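# Screw the lid onto the housing and return tools

## Task

Close the housing: place the lid from the tray flat on the housing rim, with the block on the lid's underside sitting in the opening (the lid is too wide for grip50). Put a screw taken from the screw feeder through every lid hole and tighten each one. A screw counts as tight only when the screwdriver motor turned it in and halted on its own (driver_stopped_at_torque=1), and it must not be turned or moved after that. A screw that was pushed in rather than turned must be fully backed out and driven in again. No screw may be left inside the housing. At the end, release everything, hang every tool in the stand slot it started in, and move the arm well away from the tools. A tool locked on the arm counts as part of the arm.

## Robot and tools

Robot: one arm with a tool changer on its flange. The tools are grip50 (small two-finger gripper), grip85 (wider gripper) and driver (screwdriver with a hex key, a spring-loaded key and a suction sleeve). They hang in a stand whose slots are 180 mm apart. The only camera is cam_wrist (616x616 fisheye).

Frames: the scene frame has its origin on the table top below the arm base, +z up, and +y to the left when looking along +x. Results report end_effector_position (m) and end_effector_quat_wxyz of the changer face center, plus velocities, wrist force/torque (N, N m, in the face's axes) and joint torques. The face's z axis points away from the arm. Tool points, in mm on the face axes: grip50 grip point (0, -25, 180); grip85 grip point (0, 0, 173) when closed, 13 mm nearer the face when fully open; driver key tip (66, 20, 345). Both grippers close along face x.

execute_actions(actions): a list of actions. Each action is a list of up to 15 rows, one row per 1/30 s step. An action always lasts 15 steps; a shorter list repeats its last row. Each row has 16 numbers, each in [-1, 1], in this order: dx, dy, dz, rx, ry, rz, tool/lock, grip50_position, grip50_force_limit, grip50_speed, grip85_position, grip85_force_limit, grip85_speed, driver_spindle, driver_torque_limit, driver_sleeve_vacuum. The first six are an offset, not a pose. They are measured in the changer face's own axes from the face's measured pose at the start of that action; for a call's first action, that is the pose in the last result. Every row uses that same start point, so rows do not add up. 1.0 equals 0.6 m or 180 degrees, and rx, ry, rz form one rotation vector. Each step the command is clipped to 100 mm and 16 degrees from the measured pose, so far targets take several actions. An empty list only returns the state and images.

Tool numbers: lock positive locks and negative unlocks (about 1 s); 0 keeps the last command. grip positions: +1 fully open (50 or 85 mm); -1 closes until something stops the fingers (the pads meet near -0.65 for grip50 and near -0.8 for grip85). Force limits run from 20 N at -1 up to 185 N (grip50) or 235 N (grip85) at +1. Speeds run about 20 to 150 mm/s. driver_spindle: +1 is 500 rpm clockwise (drives in), negative reverses; the motor keeps running between calls until set to 0. driver_torque_limit: 0.3 N m at -1 to 1.2 N m at +1. driver_sleeve_vacuum above 0.01 turns suction on; anything else releases the screw. Torque limit and vacuum also persist.

move(target, speed, stop_force, blocking): target is one 16-number row; its first six values are an offset in face axes from the pose in the last result, followed along a straight path. speed is 0.002 to 0.5 m/s (default 0.25), turning up to twice that in rad/s. stop_force (13 to 80 N) ends the path when resistance along the motion rises that much; use it only very slowly and without rotation, and omit it when moving off a contact. blocking=false returns after 0.5 s (not allowed with stop_force); then use wait or stop before new commands. The move: line reports the ending (done, contact, off_target, moving, held, fault) and any limits (paced, held), plus the distance to target. wait(seconds 0 to 10) lets time pass. stop brakes a running move. zoom_image(camera "cam_wrist", region [x0, y0, x1, y1], at most 504x504 px) gives a closer view. finished_scene(scene) ends the scene for good.

Tool pickup: put the face on the tool plate within about 1 mm and 1 degree, with face -y toward the fork's open side. When plate_near reads 1, send lock +1 and wait for locked=1. The tool then starts up (readings n/a); a gripper closes and reopens by itself. To remove a tool, lift it 10 to 30 mm (about 20), slide it at least 110 mm out along face -y, then lift. To return it, reverse that path; when in_stand=1, hold still, send lock -1 and wait for unlocked=1. Away from the stand, unlocking is refused (unlock_refused=1). The driver's muffler and fitting pass just outside the fork arm on the face's +x side.

Gripping: set position -1, keep it there, and check object_status=2 (0 moving, 1 stopped while opening, 2 stopped while closing, 3 at target or pads met). Use grip85 for the lid.

Screwing: pick up a screw with the sleeve vacuum on (driver_screw_detected=1). Press the key onto the screw head and about 2 mm further, then turn slowly (driver_spindle at most 0.2). Move the arm along with the screw, which advances 0.7 mm per turn. The motor stops at 95% of the torque limit and driver_stopped_at_torque=1; after that, leave the screw alone. To restart, the spindle must be at 0 or below for 0.5 s. driver_turns counts turns. End actions with the spindle at 0.

Avoid: knocking anything off the table, dropping parts, fast or deep contact. A force of 150 N or a joint over its load limit (elbow 136 N m, wrists 49.1 N m) causes a 10 s fault stop. Watch for MOTOR HOT warnings. "pose unreachable" means the clearance check altered the command.

Each tool is called after "Call:" as name(argument=value, ...), one argument or row to a line, values as JSON.

## Session

Call:
execute_actions(
  actions=[],
)

Scene clock: 0.00 s.
end_effector_position=(+0.4589, -0.0063, +0.3316) locked=0 unlocked=1 plate_near=0 in_stand=0 unlock_refused=0 tool_id=none grip50_position_measured=n/a grip50_object_status=n/a grip85_position_measured=n/a grip85_object_status=n/a driver_sleeve_vacuum_kpa=n/a driver_screw_detected=n/a driver_stopped_at_torque=n/a driver_turns=n/a end_effector_quat_wxyz=(+0.001, +0.713, +0.701, -0.001) end_effector_velocity=(+0.000, +0.000, +0.000) end_effector_angular_velocity=(+0.001, -0.001, +0.001)
Joint positions: [-0.39  -1.896  2.398 -2.072 -1.571 -0.388]
Joint velocities: [ 0.     0.    -0.    -0.     0.001 -0.001]
Joint torques (N m, as the arm reports them, + toward a larger angle): no reading
Motor temperatures (°C, as the motors report them): [23 25 26 30 31 28]
Wrist force (N, on the end effector, along its own x y z axes, offset not removed): no reading
Wrist torque (N m, same axes, about the end effector's origin, offset not removed): no reading
Hand target: +0.459, -0.006, +0.332; +0.001, +0.713, +0.701, -0.001

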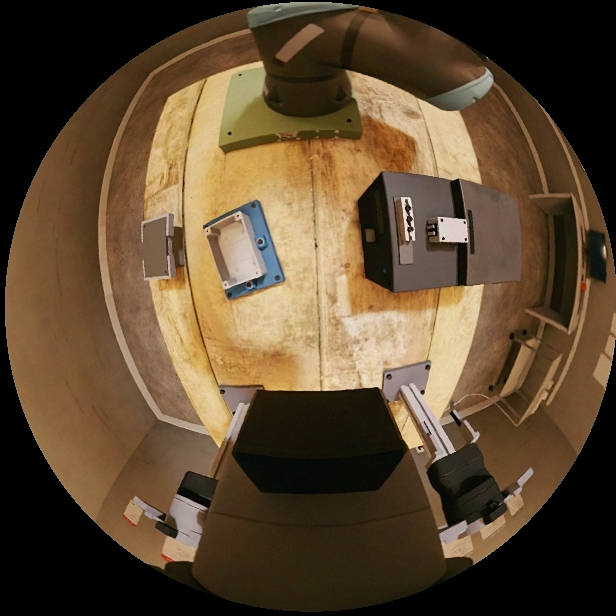

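Call:
move(
  target=[0,0,-0.33,0,0.001,0,0,0,0,0,0,0,0,0,0,0],
)

Call:
move(
  target=[0,0.3,0,0,0,0,0,0,0,0,0,0,0,0,0,0],
)

Scene clock: 5.90 s.
end_effector_position=(+0.4588, -0.0057, +0.5295) locked=0 unlocked=1 plate_near=0 in_stand=0 unlock_refused=0 tool_id=none grip50_position_measured=n/a grip50_object_status=n/a grip85_position_measured=n/a grip85_object_status=n/a driver_sleeve_vacuum_kpa=n/a driver_screw_detected=n/a driver_stopped_at_torque=n/a driver_turns=n/a end_effector_quat_wxyz=(-0.000, +0.713, +0.701, +0.000) end_effector_velocity=(+0.000, -0.000, +0.002) end_effector_angular_velocity=(-0.000, +0.001, +0.000)
Joint positions: [-0.392 -2.017  2.103 -1.655 -1.568 -0.389]
Joint velocities: [-0.     0.    -0.003  0.004 -0.    -0.   ]
Joint torques (N m, as the arm reports them, + toward a larger angle): [-17.4   -8.15 -57.33  -2.36   2.    -1.44]
Motor temperatures (°C, as the motors report them): [23 25 26 30 31 28]
Wrist force (N, on the end effector, along its own x y z axes, offset not removed): [-4.2 -4.5 -1.2]
Wrist torque (N m, same axes, about the end effector's origin, offset not removed): [-0.51 0.18 0.12]
Hand target: +0.459, -0.006, +0.530; -0.000, +0.713, +0.701, +0.000
Off the commanded pose: 0.000 m, 0 deg.
move: done

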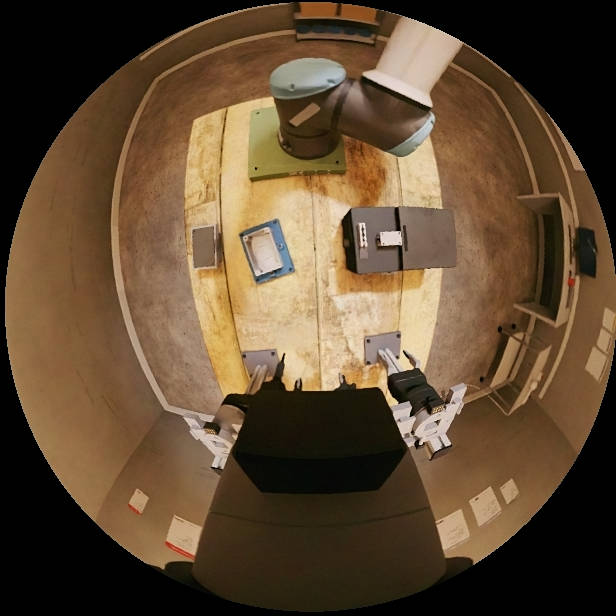

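Scene clock: 7.23 s.
end_effector_position=(+0.6387, -0.0085, +0.5294) locked=0 unlocked=1 plate_near=0 in_stand=0 unlock_refused=0 tool_id=none grip50_position_measured=n/a grip50_object_status=n/a grip85_position_measured=n/a grip85_object_status=n/a driver_sleeve_vacuum_kpa=n/a driver_screw_detected=n/a driver_stopped_at_torque=n/a driver_turns=n/a end_effector_quat_wxyz=(+0.000, +0.713, +0.701, -0.000) end_effector_velocity=(+0.002, -0.000, +0.000) end_effector_angular_velocity=(-0.000, +0.000, +0.000)
Joint positions: [-0.278 -1.679  1.866 -1.755 -1.568 -0.275]
Joint velocities: [ 0.001  0.003 -0.003  0.    -0.     0.   ]
Joint torques (N m, as the arm reports them, + toward a larger angle): [ 17.92 -31.39 -56.53  -8.22  -2.47   2.33]
Motor temperatures (°C, as the motors report them): [23 25 26 30 31 28]
Wrist force (N, on the end effector, along its own x y z axes, offset not removed): [0.0 -1.5 0.7]
Wrist torque (N m, same axes, about the end effector's origin, offset not removed): [-0.21 0.00 0.03]
Hand target: +0.639, -0.008, +0.529; +0.000, +0.713, +0.701, -0.000
Off the commanded pose: 0.000 m, 0 deg.
move: done

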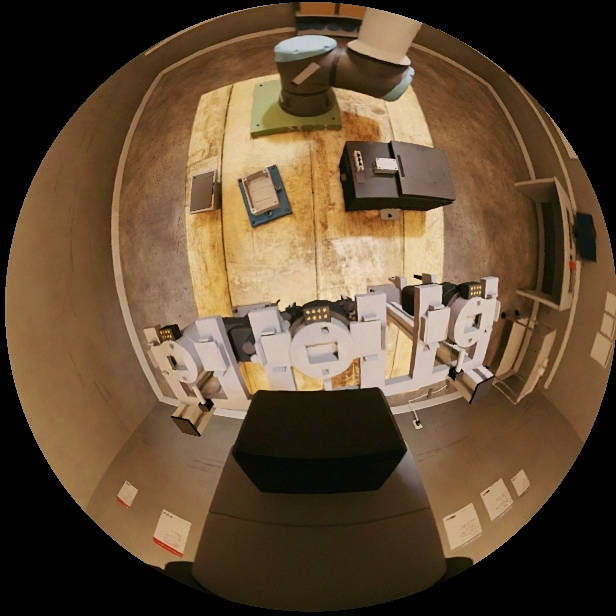

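Call:
move(
  target=[0.009,0.023,0.098,0,0,-0.031,0,0,0,0,0,0,0,0,0,0],
  speed=0.1,
)

Call:
zoom_image(
  camera="cam_wrist",
  region=[250,280,390,390],
)

Call:
move(
  target=[-0.3,0,0,0,0,0,0,0,0,0,0,0,0,0,0,0],
)

Call:
zoom_image(
  camera="cam_wrist",
  region=[250,280,390,390],
)

Scene clock: 16.77 s.
end_effector_position=(+0.6525, -0.0033, +0.4708) locked=0 unlocked=1 plate_near=0 in_stand=0 unlock_refused=0 tool_id=none grip50_position_measured=n/a grip50_object_status=n/a grip85_position_measured=n/a grip85_object_status=n/a driver_sleeve_vacuum_kpa=n/a driver_screw_detected=n/a driver_stopped_at_torque=n/a driver_turns=n/a end_effector_quat_wxyz=(+0.000, +0.678, +0.735, -0.000) end_effector_velocity=(+0.000, +0.000, -0.002) end_effector_angular_velocity=(+0.001, -0.000, +0.003)
Joint positions: [-0.264 -1.631  1.928 -1.866 -1.568 -0.358]
Joint velocities: [ 0.     0.002  0.002 -0.003  0.001 -0.002]
Joint torques (N m, as the arm reports them, + toward a larger angle): [ 17.16 -35.98 -36.95  -7.59  -0.13  -1.58]
Motor temperatures (°C, as the motors report them): [23 25 26 30 31 28]
Wrist force (N, on the end effector, along its own x y z axes, offset not removed): [-0.3 0.0 0.9]
Wrist torque (N m, same axes, about the end effector's origin, offset not removed): [-0.06 -0.12 0.21]
Hand target: +0.653, -0.003, +0.471; +0.000, +0.678, +0.735, -0.000
Off the commanded pose: 0.000 m, 0 deg.
move: done

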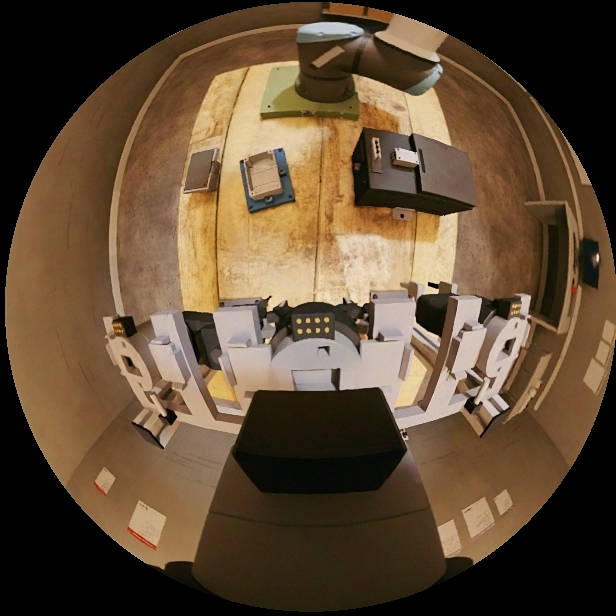

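Region (250, 280, 390, 390) of cam_wrist's 616x616 image, scaled by 3.600, with more detail than that image has; it fills the top 396 rows of this view, and the rest is white.

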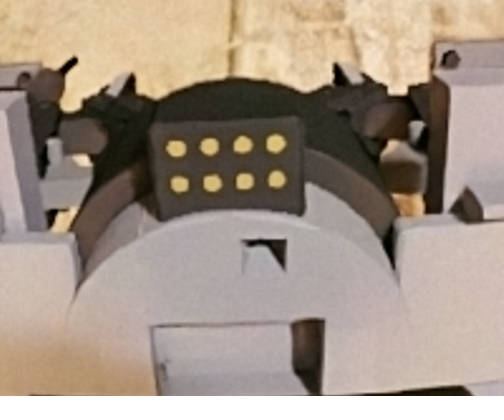

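Scene clock: 18.07 s.
end_effector_position=(+0.6671, -0.1826, +0.4709) locked=0 unlocked=1 plate_near=0 in_stand=0 unlock_refused=0 tool_id=none grip50_position_measured=n/a grip50_object_status=n/a grip85_position_measured=n/a grip85_object_status=n/a driver_sleeve_vacuum_kpa=n/a driver_screw_detected=n/a driver_stopped_at_torque=n/a driver_turns=n/a end_effector_quat_wxyz=(+0.000, +0.678, +0.735, +0.000) end_effector_velocity=(+0.000, -0.002, -0.000) end_effector_angular_velocity=(+0.000, +0.001, +0.000)
Joint positions: [-0.51  -1.564  1.863 -1.868 -1.568 -0.604]
Joint velocities: [-0.002  0.001 -0.001  0.001 -0.    -0.002]
Joint torques (N m, as the arm reports them, + toward a larger angle): [-15.57 -41.52 -54.46  -2.33   2.02  -1.56]
Motor temperatures (°C, as the motors report them): [23 25 26 30 31 28]
Wrist force (N, on the end effector, along its own x y z axes, offset not removed): [-5.1 -3.2 -0.9]
Wrist torque (N m, same axes, about the end effector's origin, offset not removed): [-0.34 0.33 0.16]
Hand target: +0.667, -0.183, +0.471; -0.000, +0.678, +0.735, +0.000
Off the commanded pose: 0.000 m, 0 deg.
move: done

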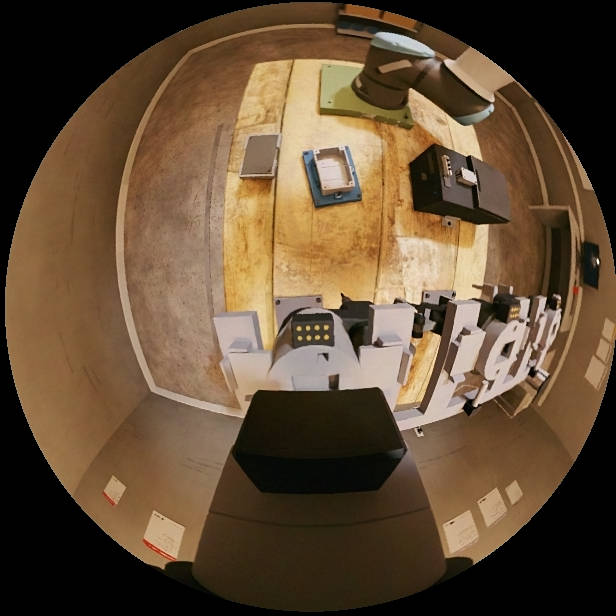

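Region (250, 280, 390, 390) of cam_wrist's 616x616 image, scaled by 3.600, with more detail than that image has; it fills the top 396 rows of this view, and the rest is white.

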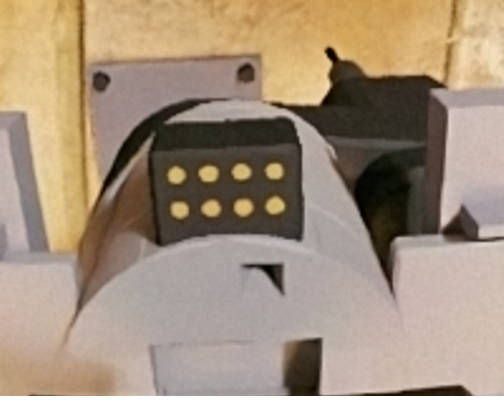

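Call:
move(
  target=[0.2988,0.0118,0,0,0,-0.0073,0,0,0,0,0,0,0,0,0,0],
)

Call:
zoom_image(
  camera="cam_wrist",
  region=[250,280,390,390],
)

Scene clock: 24.50 s.
end_effector_position=(+0.6595, -0.0034, +0.4708) locked=0 unlocked=1 plate_near=0 in_stand=0 unlock_refused=0 tool_id=none grip50_position_measured=n/a grip50_object_status=n/a grip85_position_measured=n/a grip85_object_status=n/a driver_sleeve_vacuum_kpa=n/a driver_screw_detected=n/a driver_stopped_at_torque=n/a driver_turns=n/a end_effector_quat_wxyz=(+0.000, +0.670, +0.743, -0.000) end_effector_velocity=(+0.000, +0.002, +0.000) end_effector_angular_velocity=(+0.001, -0.000, +0.000)
Joint positions: [-0.261 -1.619  1.916 -1.866 -1.568 -0.378]
Joint velocities: [ 0.003  0.    -0.001  0.     0.001  0.003]
Joint torques (N m, as the arm reports them, + toward a larger angle): [ 17.64 -34.56 -55.82  -2.39  -2.16   1.92]
Motor temperatures (°C, as the motors report them): [23 25 26 30 31 28]
Wrist force (N, on the end effector, along its own x y z axes, offset not removed): [-2.1 -1.5 -0.6]
Wrist torque (N m, same axes, about the end effector's origin, offset not removed): [-0.24 0.04 0.15]
Hand target: +0.660, -0.003, +0.471; +0.000, +0.670, +0.743, -0.000
Off the commanded pose: 0.000 m, 0 deg.
move: done

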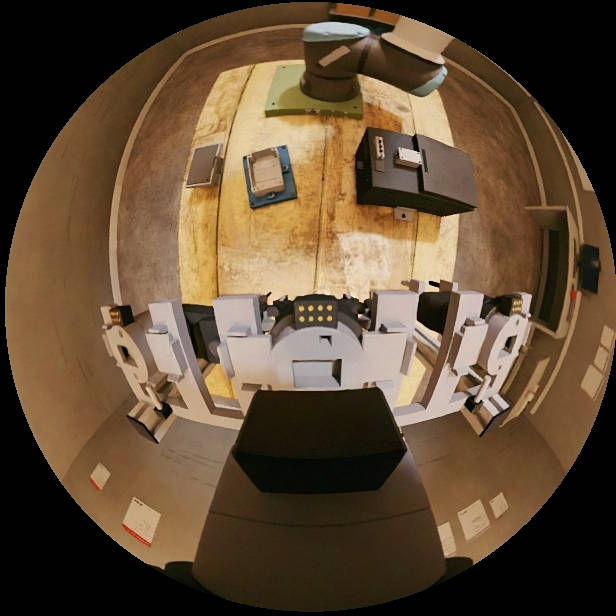

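Region (250, 280, 390, 390) of cam_wrist's 616x616 image, scaled by 3.600, with more detail than that image has; it fills the top 396 rows of this view, and the rest is white.

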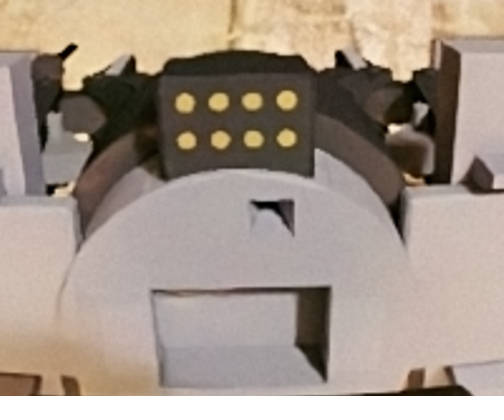

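Matches.

Call:
move(
  target=[0.0002,0,0.085,0,0,0,0,0,0,0,0,0,0,0,0,0],
  speed=0.08,
)

Call:
move(
  target=[0,0,0.02,0,0,0,0,0,0,0,0,0,0,0,0,0],
  speed=0.004,
  stop_force=13,
)

Call:
execute_actions(
  actions=[
    [[0,0,0,0,0,0,1,0,0,0,1,0,0,0,0,0]],
    [[0,0,0,0,0,0,1,0,0,0,1,0,0,0,0,0]],
    [[0,0,0,0,0,0,1,0,0,0,1,0,0,0,0,0]],
  ],
)

Scene clock: 32.90 s.
end_effector_position=(+0.6595, -0.0033, +0.4200) locked=0 unlocked=1 plate_near=0 in_stand=0 unlock_refused=0 tool_id=none grip50_position_measured=n/a grip50_object_status=n/a grip85_position_measured=n/a grip85_object_status=n/a driver_sleeve_vacuum_kpa=n/a driver_screw_detected=n/a driver_stopped_at_torque=n/a driver_turns=n/a end_effector_quat_wxyz=(+0.000, +0.670, +0.743, -0.000) end_effector_velocity=(+0.000, -0.000, -0.002) end_effector_angular_velocity=(-0.000, -0.001, +0.000)
Joint positions: [-0.261 -1.589  1.982 -1.962 -1.568 -0.378]
Joint velocities: [ 0.     0.002  0.002 -0.004 -0.    -0.   ]
Joint torques (N m, as the arm reports them, + toward a larger angle): [ 15.25 -38.79 -35.11  -8.52  -1.15   1.82]
Motor temperatures (°C, as the motors report them): [23 25 26 30 31 28]
Wrist force (N, on the end effector, along its own x y z axes, offset not removed): [-1.7 -1.2 1.9]
Wrist torque (N m, same axes, about the end effector's origin, offset not removed): [-0.17 0.02 0.15]
Hand target: +0.660, -0.003, +0.420; +0.000, +0.670, +0.743, -0.000
Off the commanded pose: 0.000 m, 0 deg.
move: done

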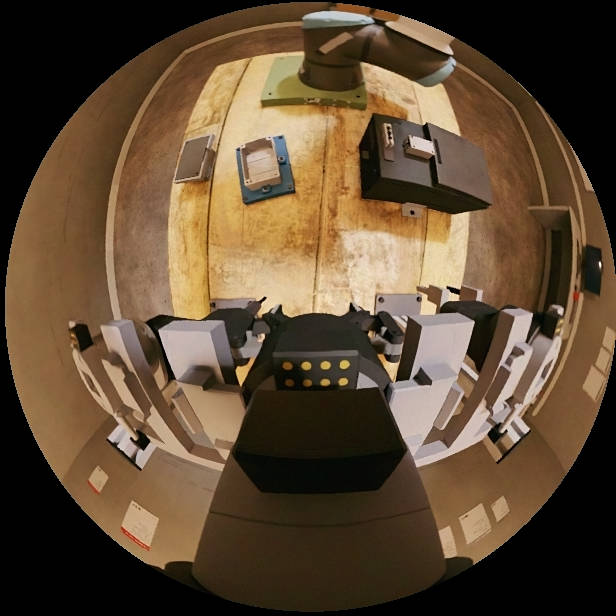

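Scene clock: 35.77 s.
end_effector_position=(+0.6596, -0.0034, +0.4101) locked=0 unlocked=1 plate_near=1 in_stand=1 unlock_refused=0 tool_id=none grip50_position_measured=n/a grip50_object_status=n/a grip85_position_measured=n/a grip85_object_status=n/a driver_sleeve_vacuum_kpa=n/a driver_screw_detected=n/a driver_stopped_at_torque=n/a driver_turns=n/a end_effector_quat_wxyz=(+0.000, +0.670, +0.742, +0.000) end_effector_velocity=(+0.000, -0.000, +0.001) end_effector_angular_velocity=(-0.001, +0.001, -0.001)
Joint positions: [-0.26  -1.582  1.994 -1.982 -1.568 -0.378]
Joint velocities: [ 0.    -0.    -0.002  0.003 -0.001  0.001]
Joint torques (N m, as the arm reports them, + toward a larger angle): [ 18.2  -62.99 -33.23   5.59  -1.49   1.9 ]
Motor temperatures (°C, as the motors report them): [23 25 26 30 31 28]
Wrist force (N, on the end effector, along its own x y z axes, offset not removed): [-7.3 31.9 -12.8]
Wrist torque (N m, same axes, about the end effector's origin, offset not removed): [-0.02 0.14 0.59]
Hand target: +0.660, -0.003, +0.410; +0.000, +0.670, +0.742, +0.000
Off the commanded pose: 0.002 m, 0 deg.
move: contact

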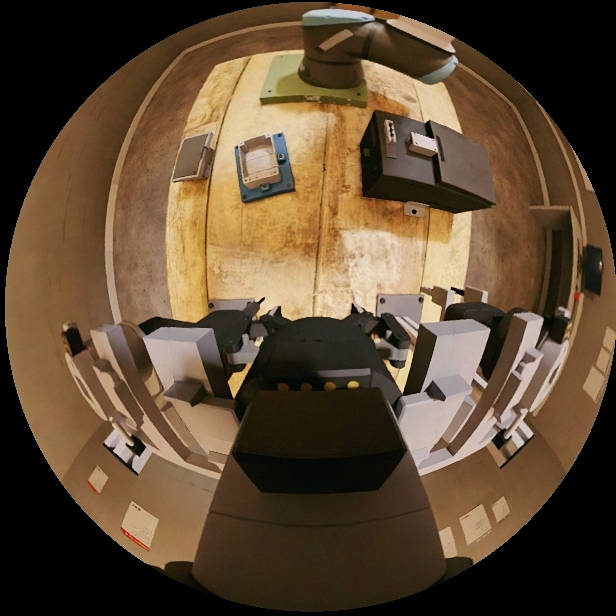

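Scene clock: 37.27 s.
end_effector_position=(+0.6596, -0.0034, +0.4101) locked=1 unlocked=0 plate_near=1 in_stand=1 unlock_refused=0 tool_id=grip85 grip50_position_measured=n/a grip50_object_status=n/a grip85_position_measured=n/a grip85_object_status=n/a driver_sleeve_vacuum_kpa=n/a driver_screw_detected=n/a driver_stopped_at_torque=n/a driver_turns=n/a end_effector_quat_wxyz=(+0.000, +0.670, +0.742, +0.000) end_effector_velocity=(-0.000, -0.000, -0.000) end_effector_angular_velocity=(-0.001, +0.001, -0.000)
Joint positions: [-0.26  -1.582  1.994 -1.981 -1.568 -0.378]
Joint velocities: [ 0.     0.     0.     0.    -0.001  0.   ]
Joint torques (N m, as the arm reports them, + toward a larger angle): [ 19.05 -58.82 -35.41   0.6   -1.1    1.22]
Motor temperatures (°C, as the motors report them): [23 25 26 30 31 28]
Wrist force (N, on the end effector, along its own x y z axes, offset not removed): [-2.2 30.8 -24.5]
Wrist torque (N m, same axes, about the end effector's origin, offset not removed): [-0.30 1.04 0.54]
Hand target: +0.660, -0.003, +0.410; +0.000, +0.670, +0.742, +0.000
Off the commanded pose: 0.000 m, 0 deg.

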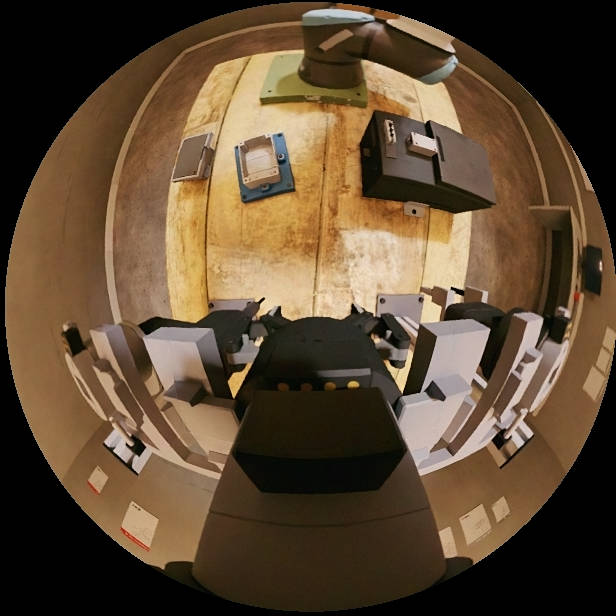

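Call:
move(
  target=[0,0.001,-0.033,0,0,0,0,0,0,0,1,0,0,0,0,0],
  speed=0.03,
)

Call:
move(
  target=[0,-0.25,0,0,0,0,0,0,0,0,1,0,0,0,0,0],
  speed=0.1,
)

Call:
move(
  target=[-0.508,-0.2,0.15,0,0,0.03,0,0,0,0,1,0,0,0,0,0],
)

Call:
zoom_image(
  camera="cam_wrist",
  region=[230,170,470,350],
)

Scene clock: 50.97 s.
end_effector_position=(+0.6602, -0.0033, +0.4297) locked=1 unlocked=0 plate_near=1 in_stand=0 unlock_refused=0 tool_id=grip85 grip50_position_measured=n/a grip50_object_status=n/a grip85_position_measured=3 grip85_object_status=3 driver_sleeve_vacuum_kpa=n/a driver_screw_detected=n/a driver_stopped_at_torque=n/a driver_turns=n/a end_effector_quat_wxyz=(+0.000, +0.670, +0.742, +0.000) end_effector_velocity=(+0.000, +0.000, +0.002) end_effector_angular_velocity=(+0.000, +0.000, +0.001)
Joint positions: [-0.26  -1.595  1.969 -1.944 -1.568 -0.377]
Joint velocities: [ 0.    -0.001 -0.002  0.003  0.    -0.   ]
Joint torques (N m, as the arm reports them, + toward a larger angle): [ 15.7  -73.52 -61.82  -3.87  -2.41   1.52]
Motor temperatures (°C, as the motors report them): [23 25 26 30 31 28]
Wrist force (N, on the end effector, along its own x y z axes, offset not removed): [3.3 -1.3 -3.3]
Wrist torque (N m, same axes, about the end effector's origin, offset not removed): [-0.31 -0.37 0.19]
Hand target: +0.660, -0.003, +0.430; +0.000, +0.670, +0.742, +0.000
Off the commanded pose: 0.000 m, 0 deg.
move: done

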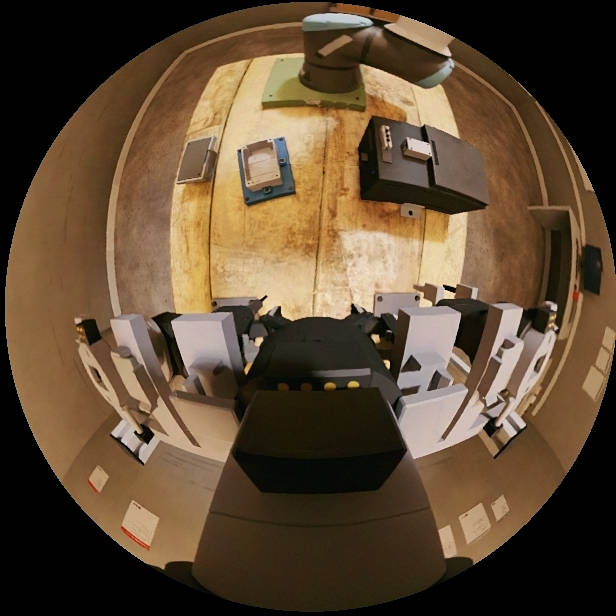

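Scene clock: 52.93 s.
end_effector_position=(+0.5112, -0.0189, +0.4297) locked=1 unlocked=0 plate_near=1 in_stand=0 unlock_refused=0 tool_id=grip85 grip50_position_measured=n/a grip50_object_status=n/a grip85_position_measured=3 grip85_object_status=3 driver_sleeve_vacuum_kpa=n/a driver_screw_detected=n/a driver_stopped_at_torque=n/a driver_turns=n/a end_effector_quat_wxyz=(+0.000, +0.670, +0.742, +0.000) end_effector_velocity=(-0.002, +0.000, +0.000) end_effector_angular_velocity=(+0.001, +0.000, +0.001)
Joint positions: [-0.373 -1.869  2.193 -1.893 -1.568 -0.49 ]
Joint velocities: [-0.002 -0.004  0.003  0.002  0.    -0.002]
Joint torques (N m, as the arm reports them, + toward a larger angle): [-17.14 -41.21 -45.51  -3.65   1.37  -1.55]
Motor temperatures (°C, as the motors report them): [23 25 26 30 31 28]
Wrist force (N, on the end effector, along its own x y z axes, offset not removed): [-0.2 -4.4 3.0]
Wrist torque (N m, same axes, about the end effector's origin, offset not removed): [-0.48 -0.24 0.13]
Hand target: +0.511, -0.019, +0.430; +0.000, +0.670, +0.742, +0.000
Off the commanded pose: 0.000 m, 0 deg.
move: done

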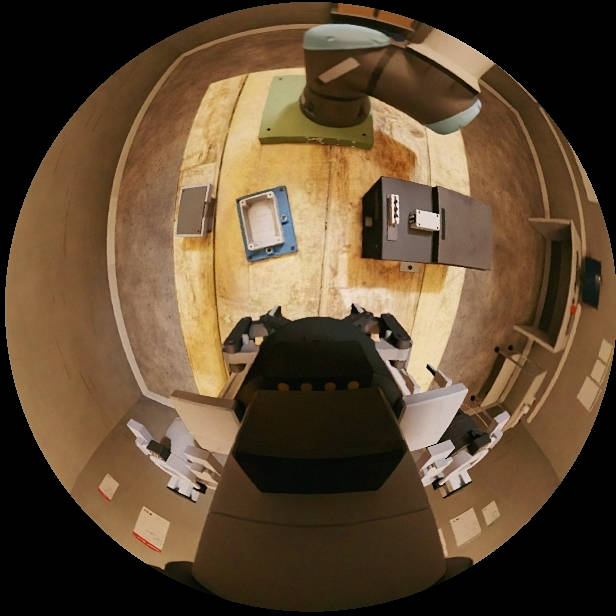

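Scene clock: 54.87 s.
end_effector_position=(+0.4236, -0.3345, +0.3398) locked=1 unlocked=0 plate_near=1 in_stand=0 unlock_refused=0 tool_id=grip85 grip50_position_measured=n/a grip50_object_status=n/a grip85_position_measured=3 grip85_object_status=3 driver_sleeve_vacuum_kpa=n/a driver_screw_detected=n/a driver_stopped_at_torque=n/a driver_turns=n/a end_effector_quat_wxyz=(+0.000, +0.704, +0.710, +0.000) end_effector_velocity=(-0.000, -0.002, -0.001) end_effector_angular_velocity=(-0.000, +0.000, +0.000)
Joint positions: [-0.984 -1.733  2.269 -2.104 -1.569 -1.007]
Joint velocities: [-0.003  0.003 -0.001 -0.002 -0.    -0.003]
Joint torques (N m, as the arm reports them, + toward a larger angle): [-17.33 -29.88 -58.18  -9.88   1.66  -2.02]
Motor temperatures (°C, as the motors report them): [23 25 26 30 31 28]
Wrist force (N, on the end effector, along its own x y z axes, offset not removed): [-3.5 -1.4 -0.4]
Wrist torque (N m, same axes, about the end effector's origin, offset not removed): [-0.29 0.12 0.08]
Hand target: +0.424, -0.335, +0.340; +0.000, +0.704, +0.710, +0.000
Off the commanded pose: 0.000 m, 0 deg.
move: done

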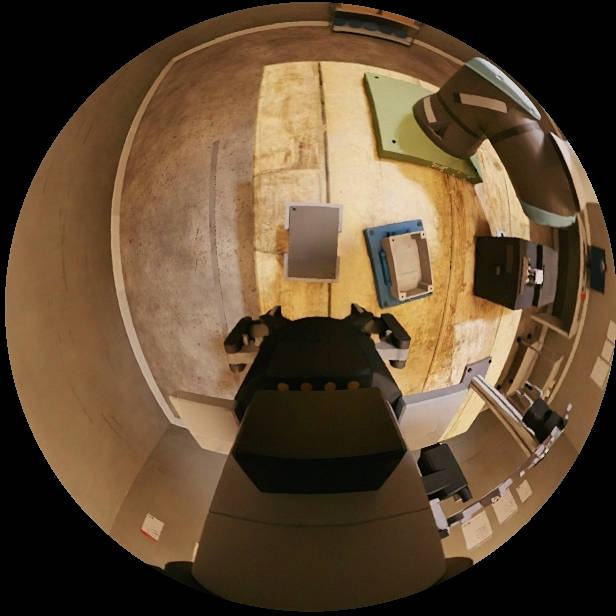

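Region (230, 170, 470, 350) of cam_wrist's 616x616 image, scaled by 2.100, with more detail than that image has; it fills the top 378 rows of this view, and the rest is white.

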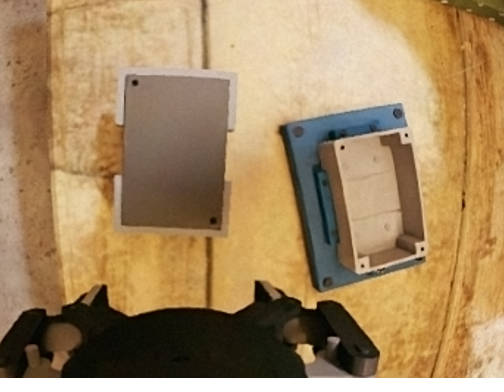

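Call:
move(
  target=[0.008,-0.158,0.11,0,0,0.022,0,0,0,0,1,0,0,0,0,0],
  speed=0.12,
)

Call:
zoom_image(
  camera="cam_wrist",
  region=[245,240,385,340],
)

Scene clock: 61.37 s.
end_effector_position=(+0.3289, -0.3307, +0.2738) locked=1 unlocked=0 plate_near=1 in_stand=0 unlock_refused=0 tool_id=grip85 grip50_position_measured=n/a grip50_object_status=n/a grip85_position_measured=3 grip85_object_status=3 driver_sleeve_vacuum_kpa=n/a driver_screw_detected=n/a driver_stopped_at_torque=n/a driver_turns=n/a end_effector_quat_wxyz=(+0.000, +0.728, +0.685, +0.000) end_effector_velocity=(-0.001, -0.000, -0.001) end_effector_angular_velocity=(-0.000, -0.001, -0.001)
Joint positions: [-1.157 -1.798  2.457 -2.226 -1.569 -1.111]
Joint velocities: [-0.003 -0.001  0.002 -0.002  0.001 -0.001]
Joint torques (N m, as the arm reports them, + toward a larger angle): [-15.27 -41.54 -36.93  -9.97   1.83  -1.9 ]
Motor temperatures (°C, as the motors report them): [23 25 26 30 31 28]
Wrist force (N, on the end effector, along its own x y z axes, offset not removed): [-3.2 -4.8 -0.7]
Wrist torque (N m, same axes, about the end effector's origin, offset not removed): [-0.60 0.06 0.10]
Hand target: +0.329, -0.331, +0.274; +0.000, +0.728, +0.685, +0.000
Off the commanded pose: 0.000 m, 0 deg.
move: done

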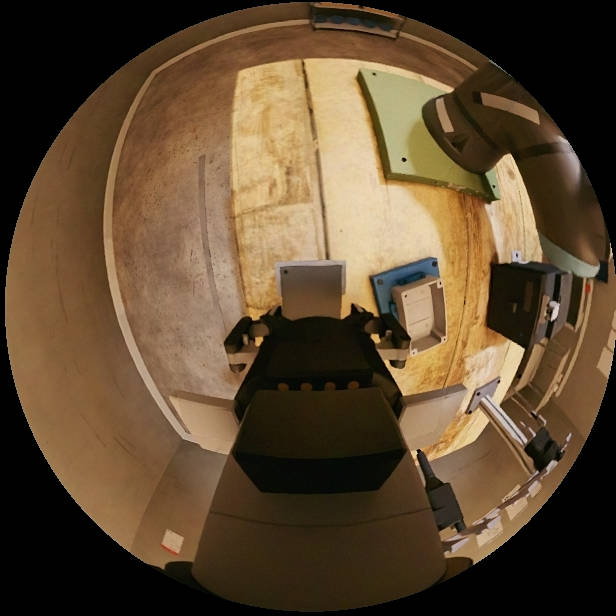

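Region (245, 240, 385, 340) of cam_wrist's 616x616 image, scaled by 3.600, with more detail than that image has; it fills the top 360 rows of this view, and the rest is white.

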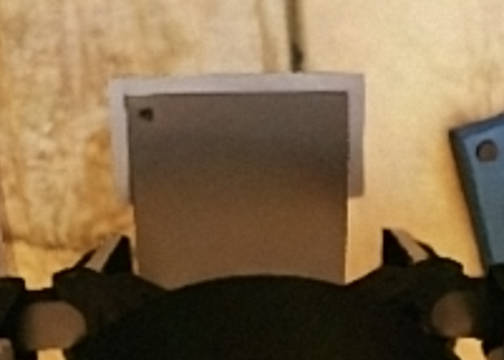

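Call:
move(
  target=[-0.008,0,0.03,0,0,0.004,0,0,0,0,1,0,0,0,0,0],
  speed=0.03,
)

Call:
zoom_image(
  camera="cam_wrist",
  region=[245,240,385,340],
)

Scene clock: 67.30 s.
end_effector_position=(+0.3286, -0.3354, +0.2560) locked=1 unlocked=0 plate_near=1 in_stand=0 unlock_refused=0 tool_id=grip85 grip50_position_measured=n/a grip50_object_status=n/a grip85_position_measured=3 grip85_object_status=3 driver_sleeve_vacuum_kpa=n/a driver_screw_detected=n/a driver_stopped_at_torque=n/a driver_turns=n/a end_effector_quat_wxyz=(+0.000, +0.732, +0.681, +0.000) end_effector_velocity=(+0.000, -0.000, -0.002) end_effector_angular_velocity=(+0.000, -0.000, -0.001)
Joint positions: [-1.162 -1.762  2.471 -2.277 -1.569 -1.103]
Joint velocities: [ 0.     0.004  0.002 -0.005  0.001  0.001]
Joint torques (N m, as the arm reports them, + toward a larger angle): [-15.42 -17.72 -36.58 -10.13  -1.88   2.04]
Motor temperatures (°C, as the motors report them): [23 25 26 30 31 28]
Wrist force (N, on the end effector, along its own x y z axes, offset not removed): [-1.3 -1.5 -0.6]
Wrist torque (N m, same axes, about the end effector's origin, offset not removed): [-0.24 0.05 0.10]
Hand target: +0.329, -0.335, +0.256; +0.000, +0.732, +0.681, +0.000
Off the commanded pose: 0.000 m, 0 deg.
move: done

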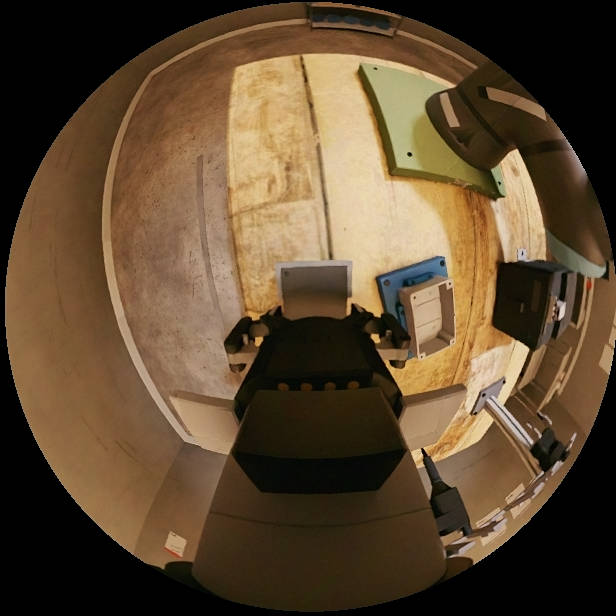

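Region (245, 240, 385, 340) of cam_wrist's 616x616 image, scaled by 3.600, with more detail than that image has; it fills the top 360 rows of this view, and the rest is white.

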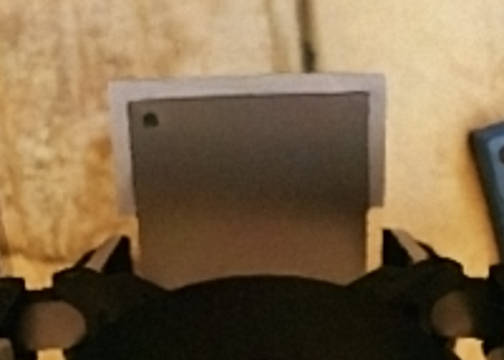

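Call:
move(
  target=[-0.002,0,0.0225,0,0,0,0,0,0,0,1,0,0,0,0,0],
  speed=0.008,
  stop_force=13,
)

Call:
zoom_image(
  camera="cam_wrist",
  region=[245,240,385,340],
)

Call:
move(
  target=[0,0,0,0,0,0,0,0,0,0,-1,-0.4,-1,0,0,0],
)

Scene clock: 77.27 s.
end_effector_position=(+0.3286, -0.3366, +0.2426) locked=1 unlocked=0 plate_near=1 in_stand=0 unlock_refused=0 tool_id=grip85 grip50_position_measured=n/a grip50_object_status=n/a grip85_position_measured=3 grip85_object_status=3 driver_sleeve_vacuum_kpa=n/a driver_screw_detected=n/a driver_stopped_at_torque=n/a driver_turns=n/a end_effector_quat_wxyz=(+0.000, +0.732, +0.681, +0.000) end_effector_velocity=(+0.000, -0.000, -0.001) end_effector_angular_velocity=(-0.001, -0.001, +0.000)
Joint positions: [-1.163 -1.736  2.484 -2.315 -1.569 -1.105]
Joint velocities: [-0.     0.003  0.001 -0.005  0.    -0.001]
Joint torques (N m, as the arm reports them, + toward a larger angle): [-16.16 -18.26 -34.4   -9.75   1.92  -1.42]
Motor temperatures (°C, as the motors report them): [23 25 26 30 31 28]
Wrist force (N, on the end effector, along its own x y z axes, offset not removed): [-2.5 -3.0 0.7]
Wrist torque (N m, same axes, about the end effector's origin, offset not removed): [-0.37 0.13 0.14]
Hand target: +0.329, -0.337, +0.242; +0.000, +0.732, +0.681, +0.000
Off the commanded pose: 0.000 m, 0 deg.
move: done

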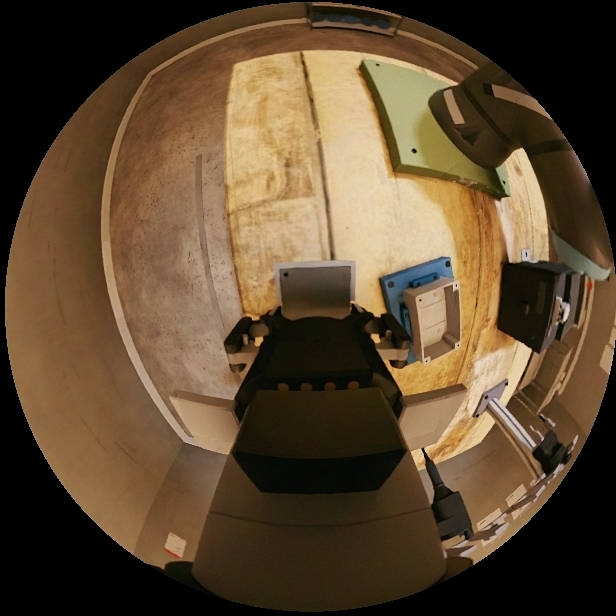

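Region (245, 240, 385, 340) of cam_wrist's 616x616 image, scaled by 3.600, with more detail than that image has; it fills the top 360 rows of this view, and the rest is white.

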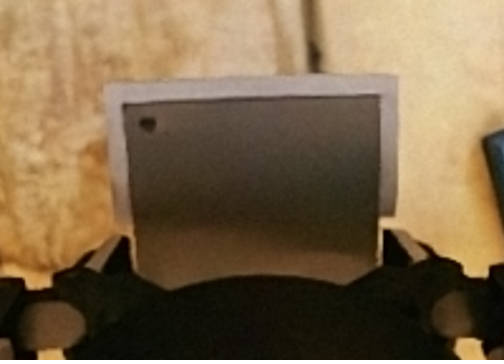

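Scene clock: 78.03 s.
end_effector_position=(+0.3286, -0.3366, +0.2426) locked=1 unlocked=0 plate_near=1 in_stand=0 unlock_refused=0 tool_id=grip85 grip50_position_measured=n/a grip50_object_status=n/a grip85_position_measured=23 grip85_object_status=2 driver_sleeve_vacuum_kpa=n/a driver_screw_detected=n/a driver_stopped_at_torque=n/a driver_turns=n/a end_effector_quat_wxyz=(+0.000, +0.732, +0.681, +0.000) end_effector_velocity=(+0.000, -0.000, +0.000) end_effector_angular_velocity=(-0.001, +0.000, +0.000)
Joint positions: [-1.163 -1.736  2.484 -2.315 -1.569 -1.105]
Joint velocities: [ 0.  0. -0. -0. -0.  0.]
Joint torques (N m, as the arm reports them, + toward a larger angle): [-14.31 -11.4  -36.76  -5.92   2.12  -1.78]
Motor temperatures (°C, as the motors report them): [23 25 26 30 31 28]
Wrist force (N, on the end effector, along its own x y z axes, offset not removed): [19.9 -17.7 -67.0]
Wrist torque (N m, same axes, about the end effector's origin, offset not removed): [2.53 4.34 0.05]
Hand target: +0.329, -0.337, +0.243; +0.000, +0.732, +0.681, +0.000
Off the commanded pose: 0.000 m, 0 deg.
move: done

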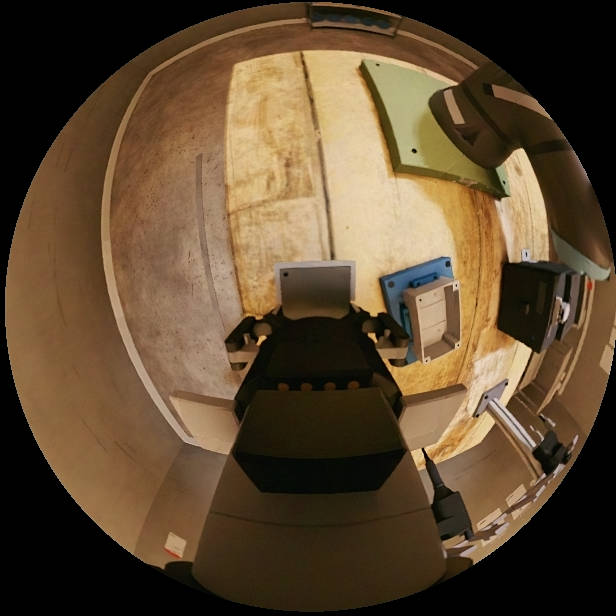

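Call:
move(
  target=[0,0,-0.06,0,0,0,0,0,0,0,-1,-0.4,-1,0,0,0],
  speed=0.03,
)

Call:
move(
  target=[0.352,0.137,0,0,0,-0.11,0,0,0,0,-1,-0.4,-1,0,0,0],
  speed=0.12,
)

Call:
move(
  target=[0,0,0.033,0,0,0,0,0,0,0,-1,-0.4,-1,0,0,0],
  speed=0.03,
)

Call:
zoom_image(
  camera="cam_wrist",
  region=[245,200,385,340],
)

Scene clock: 90.80 s.
end_effector_position=(+0.3285, -0.3366, +0.2785) locked=1 unlocked=0 plate_near=1 in_stand=0 unlock_refused=0 tool_id=grip85 grip50_position_measured=n/a grip50_object_status=n/a grip85_position_measured=24 grip85_object_status=2 driver_sleeve_vacuum_kpa=n/a driver_screw_detected=n/a driver_stopped_at_torque=n/a driver_turns=n/a end_effector_quat_wxyz=(+0.000, +0.732, +0.681, +0.000) end_effector_velocity=(+0.000, -0.000, +0.002) end_effector_angular_velocity=(-0.000, -0.000, -0.001)
Joint positions: [-1.163 -1.796  2.445 -2.217 -1.569 -1.105]
Joint velocities: [-0.    -0.003 -0.002  0.004  0.     0.   ]
Joint torques (N m, as the arm reports them, + toward a larger angle): [-15.   -42.12 -56.31  -4.32  -2.32  -1.9 ]
Motor temperatures (°C, as the motors report them): [23 25 26 30 31 28]
Wrist force (N, on the end effector, along its own x y z axes, offset not removed): [1.3 -1.4 1.9]
Wrist torque (N m, same axes, about the end effector's origin, offset not removed): [-0.26 -0.34 0.13]
Hand target: +0.329, -0.337, +0.279; +0.000, +0.732, +0.681, +0.000
Off the commanded pose: 0.000 m, 0 deg.
move: done

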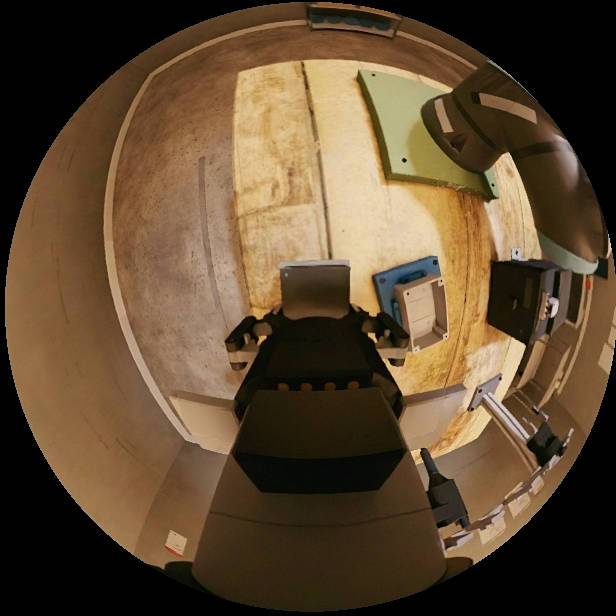

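Scene clock: 93.20 s.
end_effector_position=(+0.4256, -0.1319, +0.2785) locked=1 unlocked=0 plate_near=1 in_stand=0 unlock_refused=0 tool_id=grip85 grip50_position_measured=n/a grip50_object_status=n/a grip85_position_measured=24 grip85_object_status=2 driver_sleeve_vacuum_kpa=n/a driver_screw_detected=n/a driver_stopped_at_torque=n/a driver_turns=n/a end_effector_quat_wxyz=(+0.000, +0.605, +0.797, +0.000) end_effector_velocity=(+0.001, +0.002, -0.000) end_effector_angular_velocity=(-0.001, +0.001, +0.003)
Joint positions: [-0.69  -1.854  2.483 -2.197 -1.568 -0.977]
Joint velocities: [ 0.005  0.001 -0.    -0.    -0.002  0.002]
Joint torques (N m, as the arm reports them, + toward a larger angle): [ 19.02 -12.38 -56.51 -10.2   -2.64   2.11]
Motor temperatures (°C, as the motors report them): [23 25 26 30 31 28]
Wrist force (N, on the end effector, along its own x y z axes, offset not removed): [-0.4 -1.4 -0.4]
Wrist torque (N m, same axes, about the end effector's origin, offset not removed): [-0.11 -0.14 0.07]
Hand target: +0.426, -0.132, +0.279; +0.000, +0.604, +0.797, +0.000
Off the commanded pose: 0.000 m, 0 deg.
move: done

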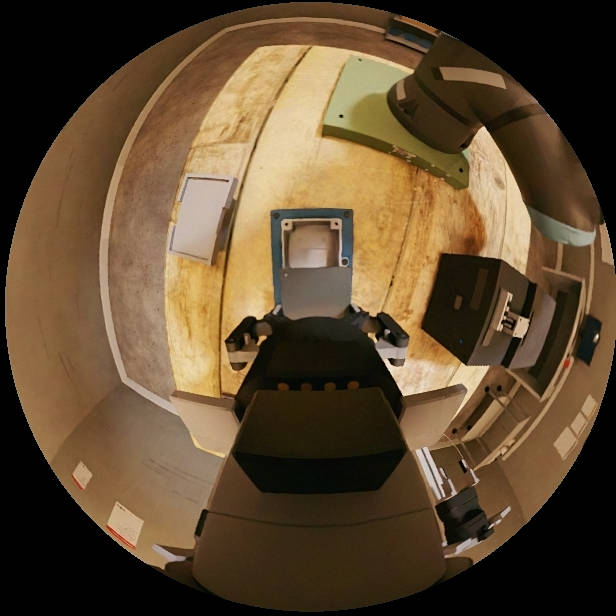

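Scene clock: 94.20 s.
end_effector_position=(+0.4256, -0.1319, +0.2589) locked=1 unlocked=0 plate_near=1 in_stand=0 unlock_refused=0 tool_id=grip85 grip50_position_measured=n/a grip50_object_status=n/a grip85_position_measured=24 grip85_object_status=2 driver_sleeve_vacuum_kpa=n/a driver_screw_detected=n/a driver_stopped_at_torque=n/a driver_turns=n/a end_effector_quat_wxyz=(+0.000, +0.605, +0.797, +0.000) end_effector_velocity=(+0.000, +0.000, -0.002) end_effector_angular_velocity=(-0.000, -0.001, +0.001)
Joint positions: [-0.69  -1.822  2.505 -2.252 -1.568 -0.977]
Joint velocities: [ 0.001  0.003  0.002 -0.005  0.     0.   ]
Joint torques (N m, as the arm reports them, + toward a larger angle): [  5.64 -10.06 -36.79 -10.11  -0.73   2.06]
Motor temperatures (°C, as the motors report them): [23 25 26 30 31 28]
Wrist force (N, on the end effector, along its own x y z axes, offset not removed): [0.4 -5.2 -1.5]
Wrist torque (N m, same axes, about the end effector's origin, offset not removed): [-0.59 -0.22 0.12]
Hand target: +0.426, -0.132, +0.259; +0.000, +0.605, +0.797, +0.000
Off the commanded pose: 0.000 m, 0 deg.
move: done

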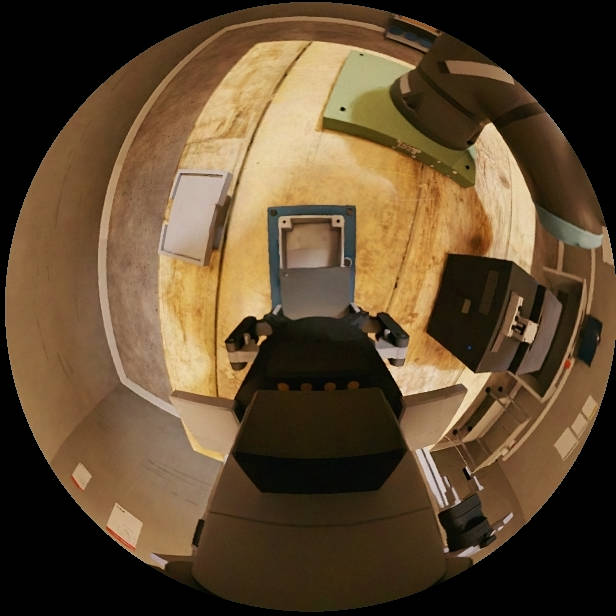

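Region (245, 200, 385, 340) of cam_wrist's 616x616 image, scaled by 3.600, with more detail than that image has.

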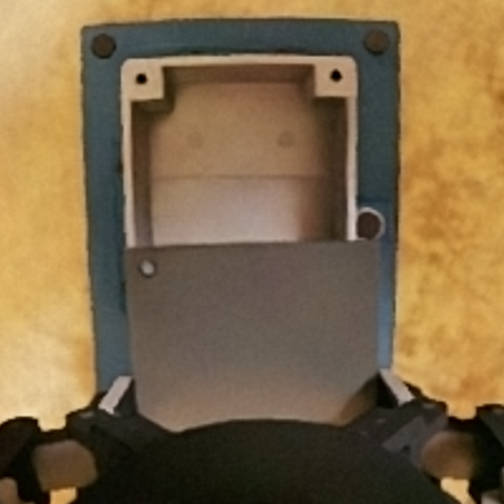

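Call:
move(
  target=[-0.006,-0.087,0.008,0,0,0.0055,0,0,0,0,-1,-0.4,-1,0,0,0],
  speed=0.04,
  stop_force=15,
)

Call:
zoom_image(
  camera="cam_wrist",
  region=[265,235,365,305],
)

Scene clock: 102.37 s.
end_effector_position=(+0.3764, -0.1494, +0.2541) locked=1 unlocked=0 plate_near=1 in_stand=0 unlock_refused=0 tool_id=grip85 grip50_position_measured=n/a grip50_object_status=n/a grip85_position_measured=24 grip85_object_status=2 driver_sleeve_vacuum_kpa=n/a driver_screw_detected=n/a driver_stopped_at_torque=n/a driver_turns=n/a end_effector_quat_wxyz=(+0.000, +0.611, +0.791, +0.000) end_effector_velocity=(-0.002, -0.000, -0.000) end_effector_angular_velocity=(+0.000, +0.000, +0.001)
Joint positions: [-0.81  -1.913  2.571 -2.226 -1.569 -1.08 ]
Joint velocities: [-0.004 -0.004  0.002  0.001  0.    -0.005]
Joint torques (N m, as the arm reports them, + toward a larger angle): [-13.64 -29.76 -37.64  -4.38  -0.01  -1.41]
Motor temperatures (°C, as the motors report them): [23 25 26 30 31 28]
Wrist force (N, on the end effector, along its own x y z axes, offset not removed): [1.4 -3.4 0.8]
Wrist torque (N m, same axes, about the end effector's origin, offset not removed): [-0.33 -0.21 0.04]
Hand target: +0.376, -0.149, +0.254; +0.000, +0.611, +0.791, +0.000
Off the commanded pose: 0.000 m, 0 deg.
move: done

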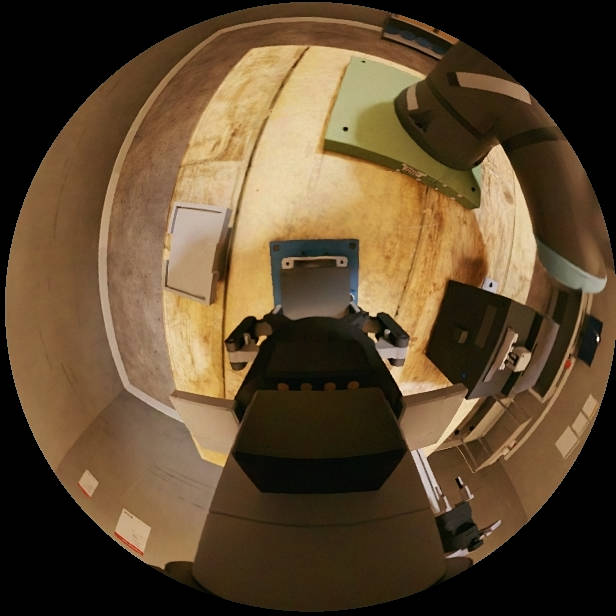

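Region (265, 235, 365, 305) of cam_wrist's 616x616 image, scaled by 5.040, with more detail than that image has; it fills the top 353 rows of this view, and the rest is white.

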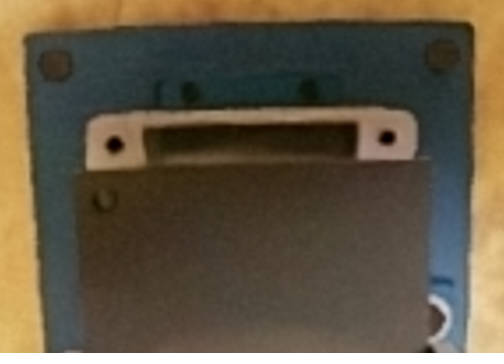

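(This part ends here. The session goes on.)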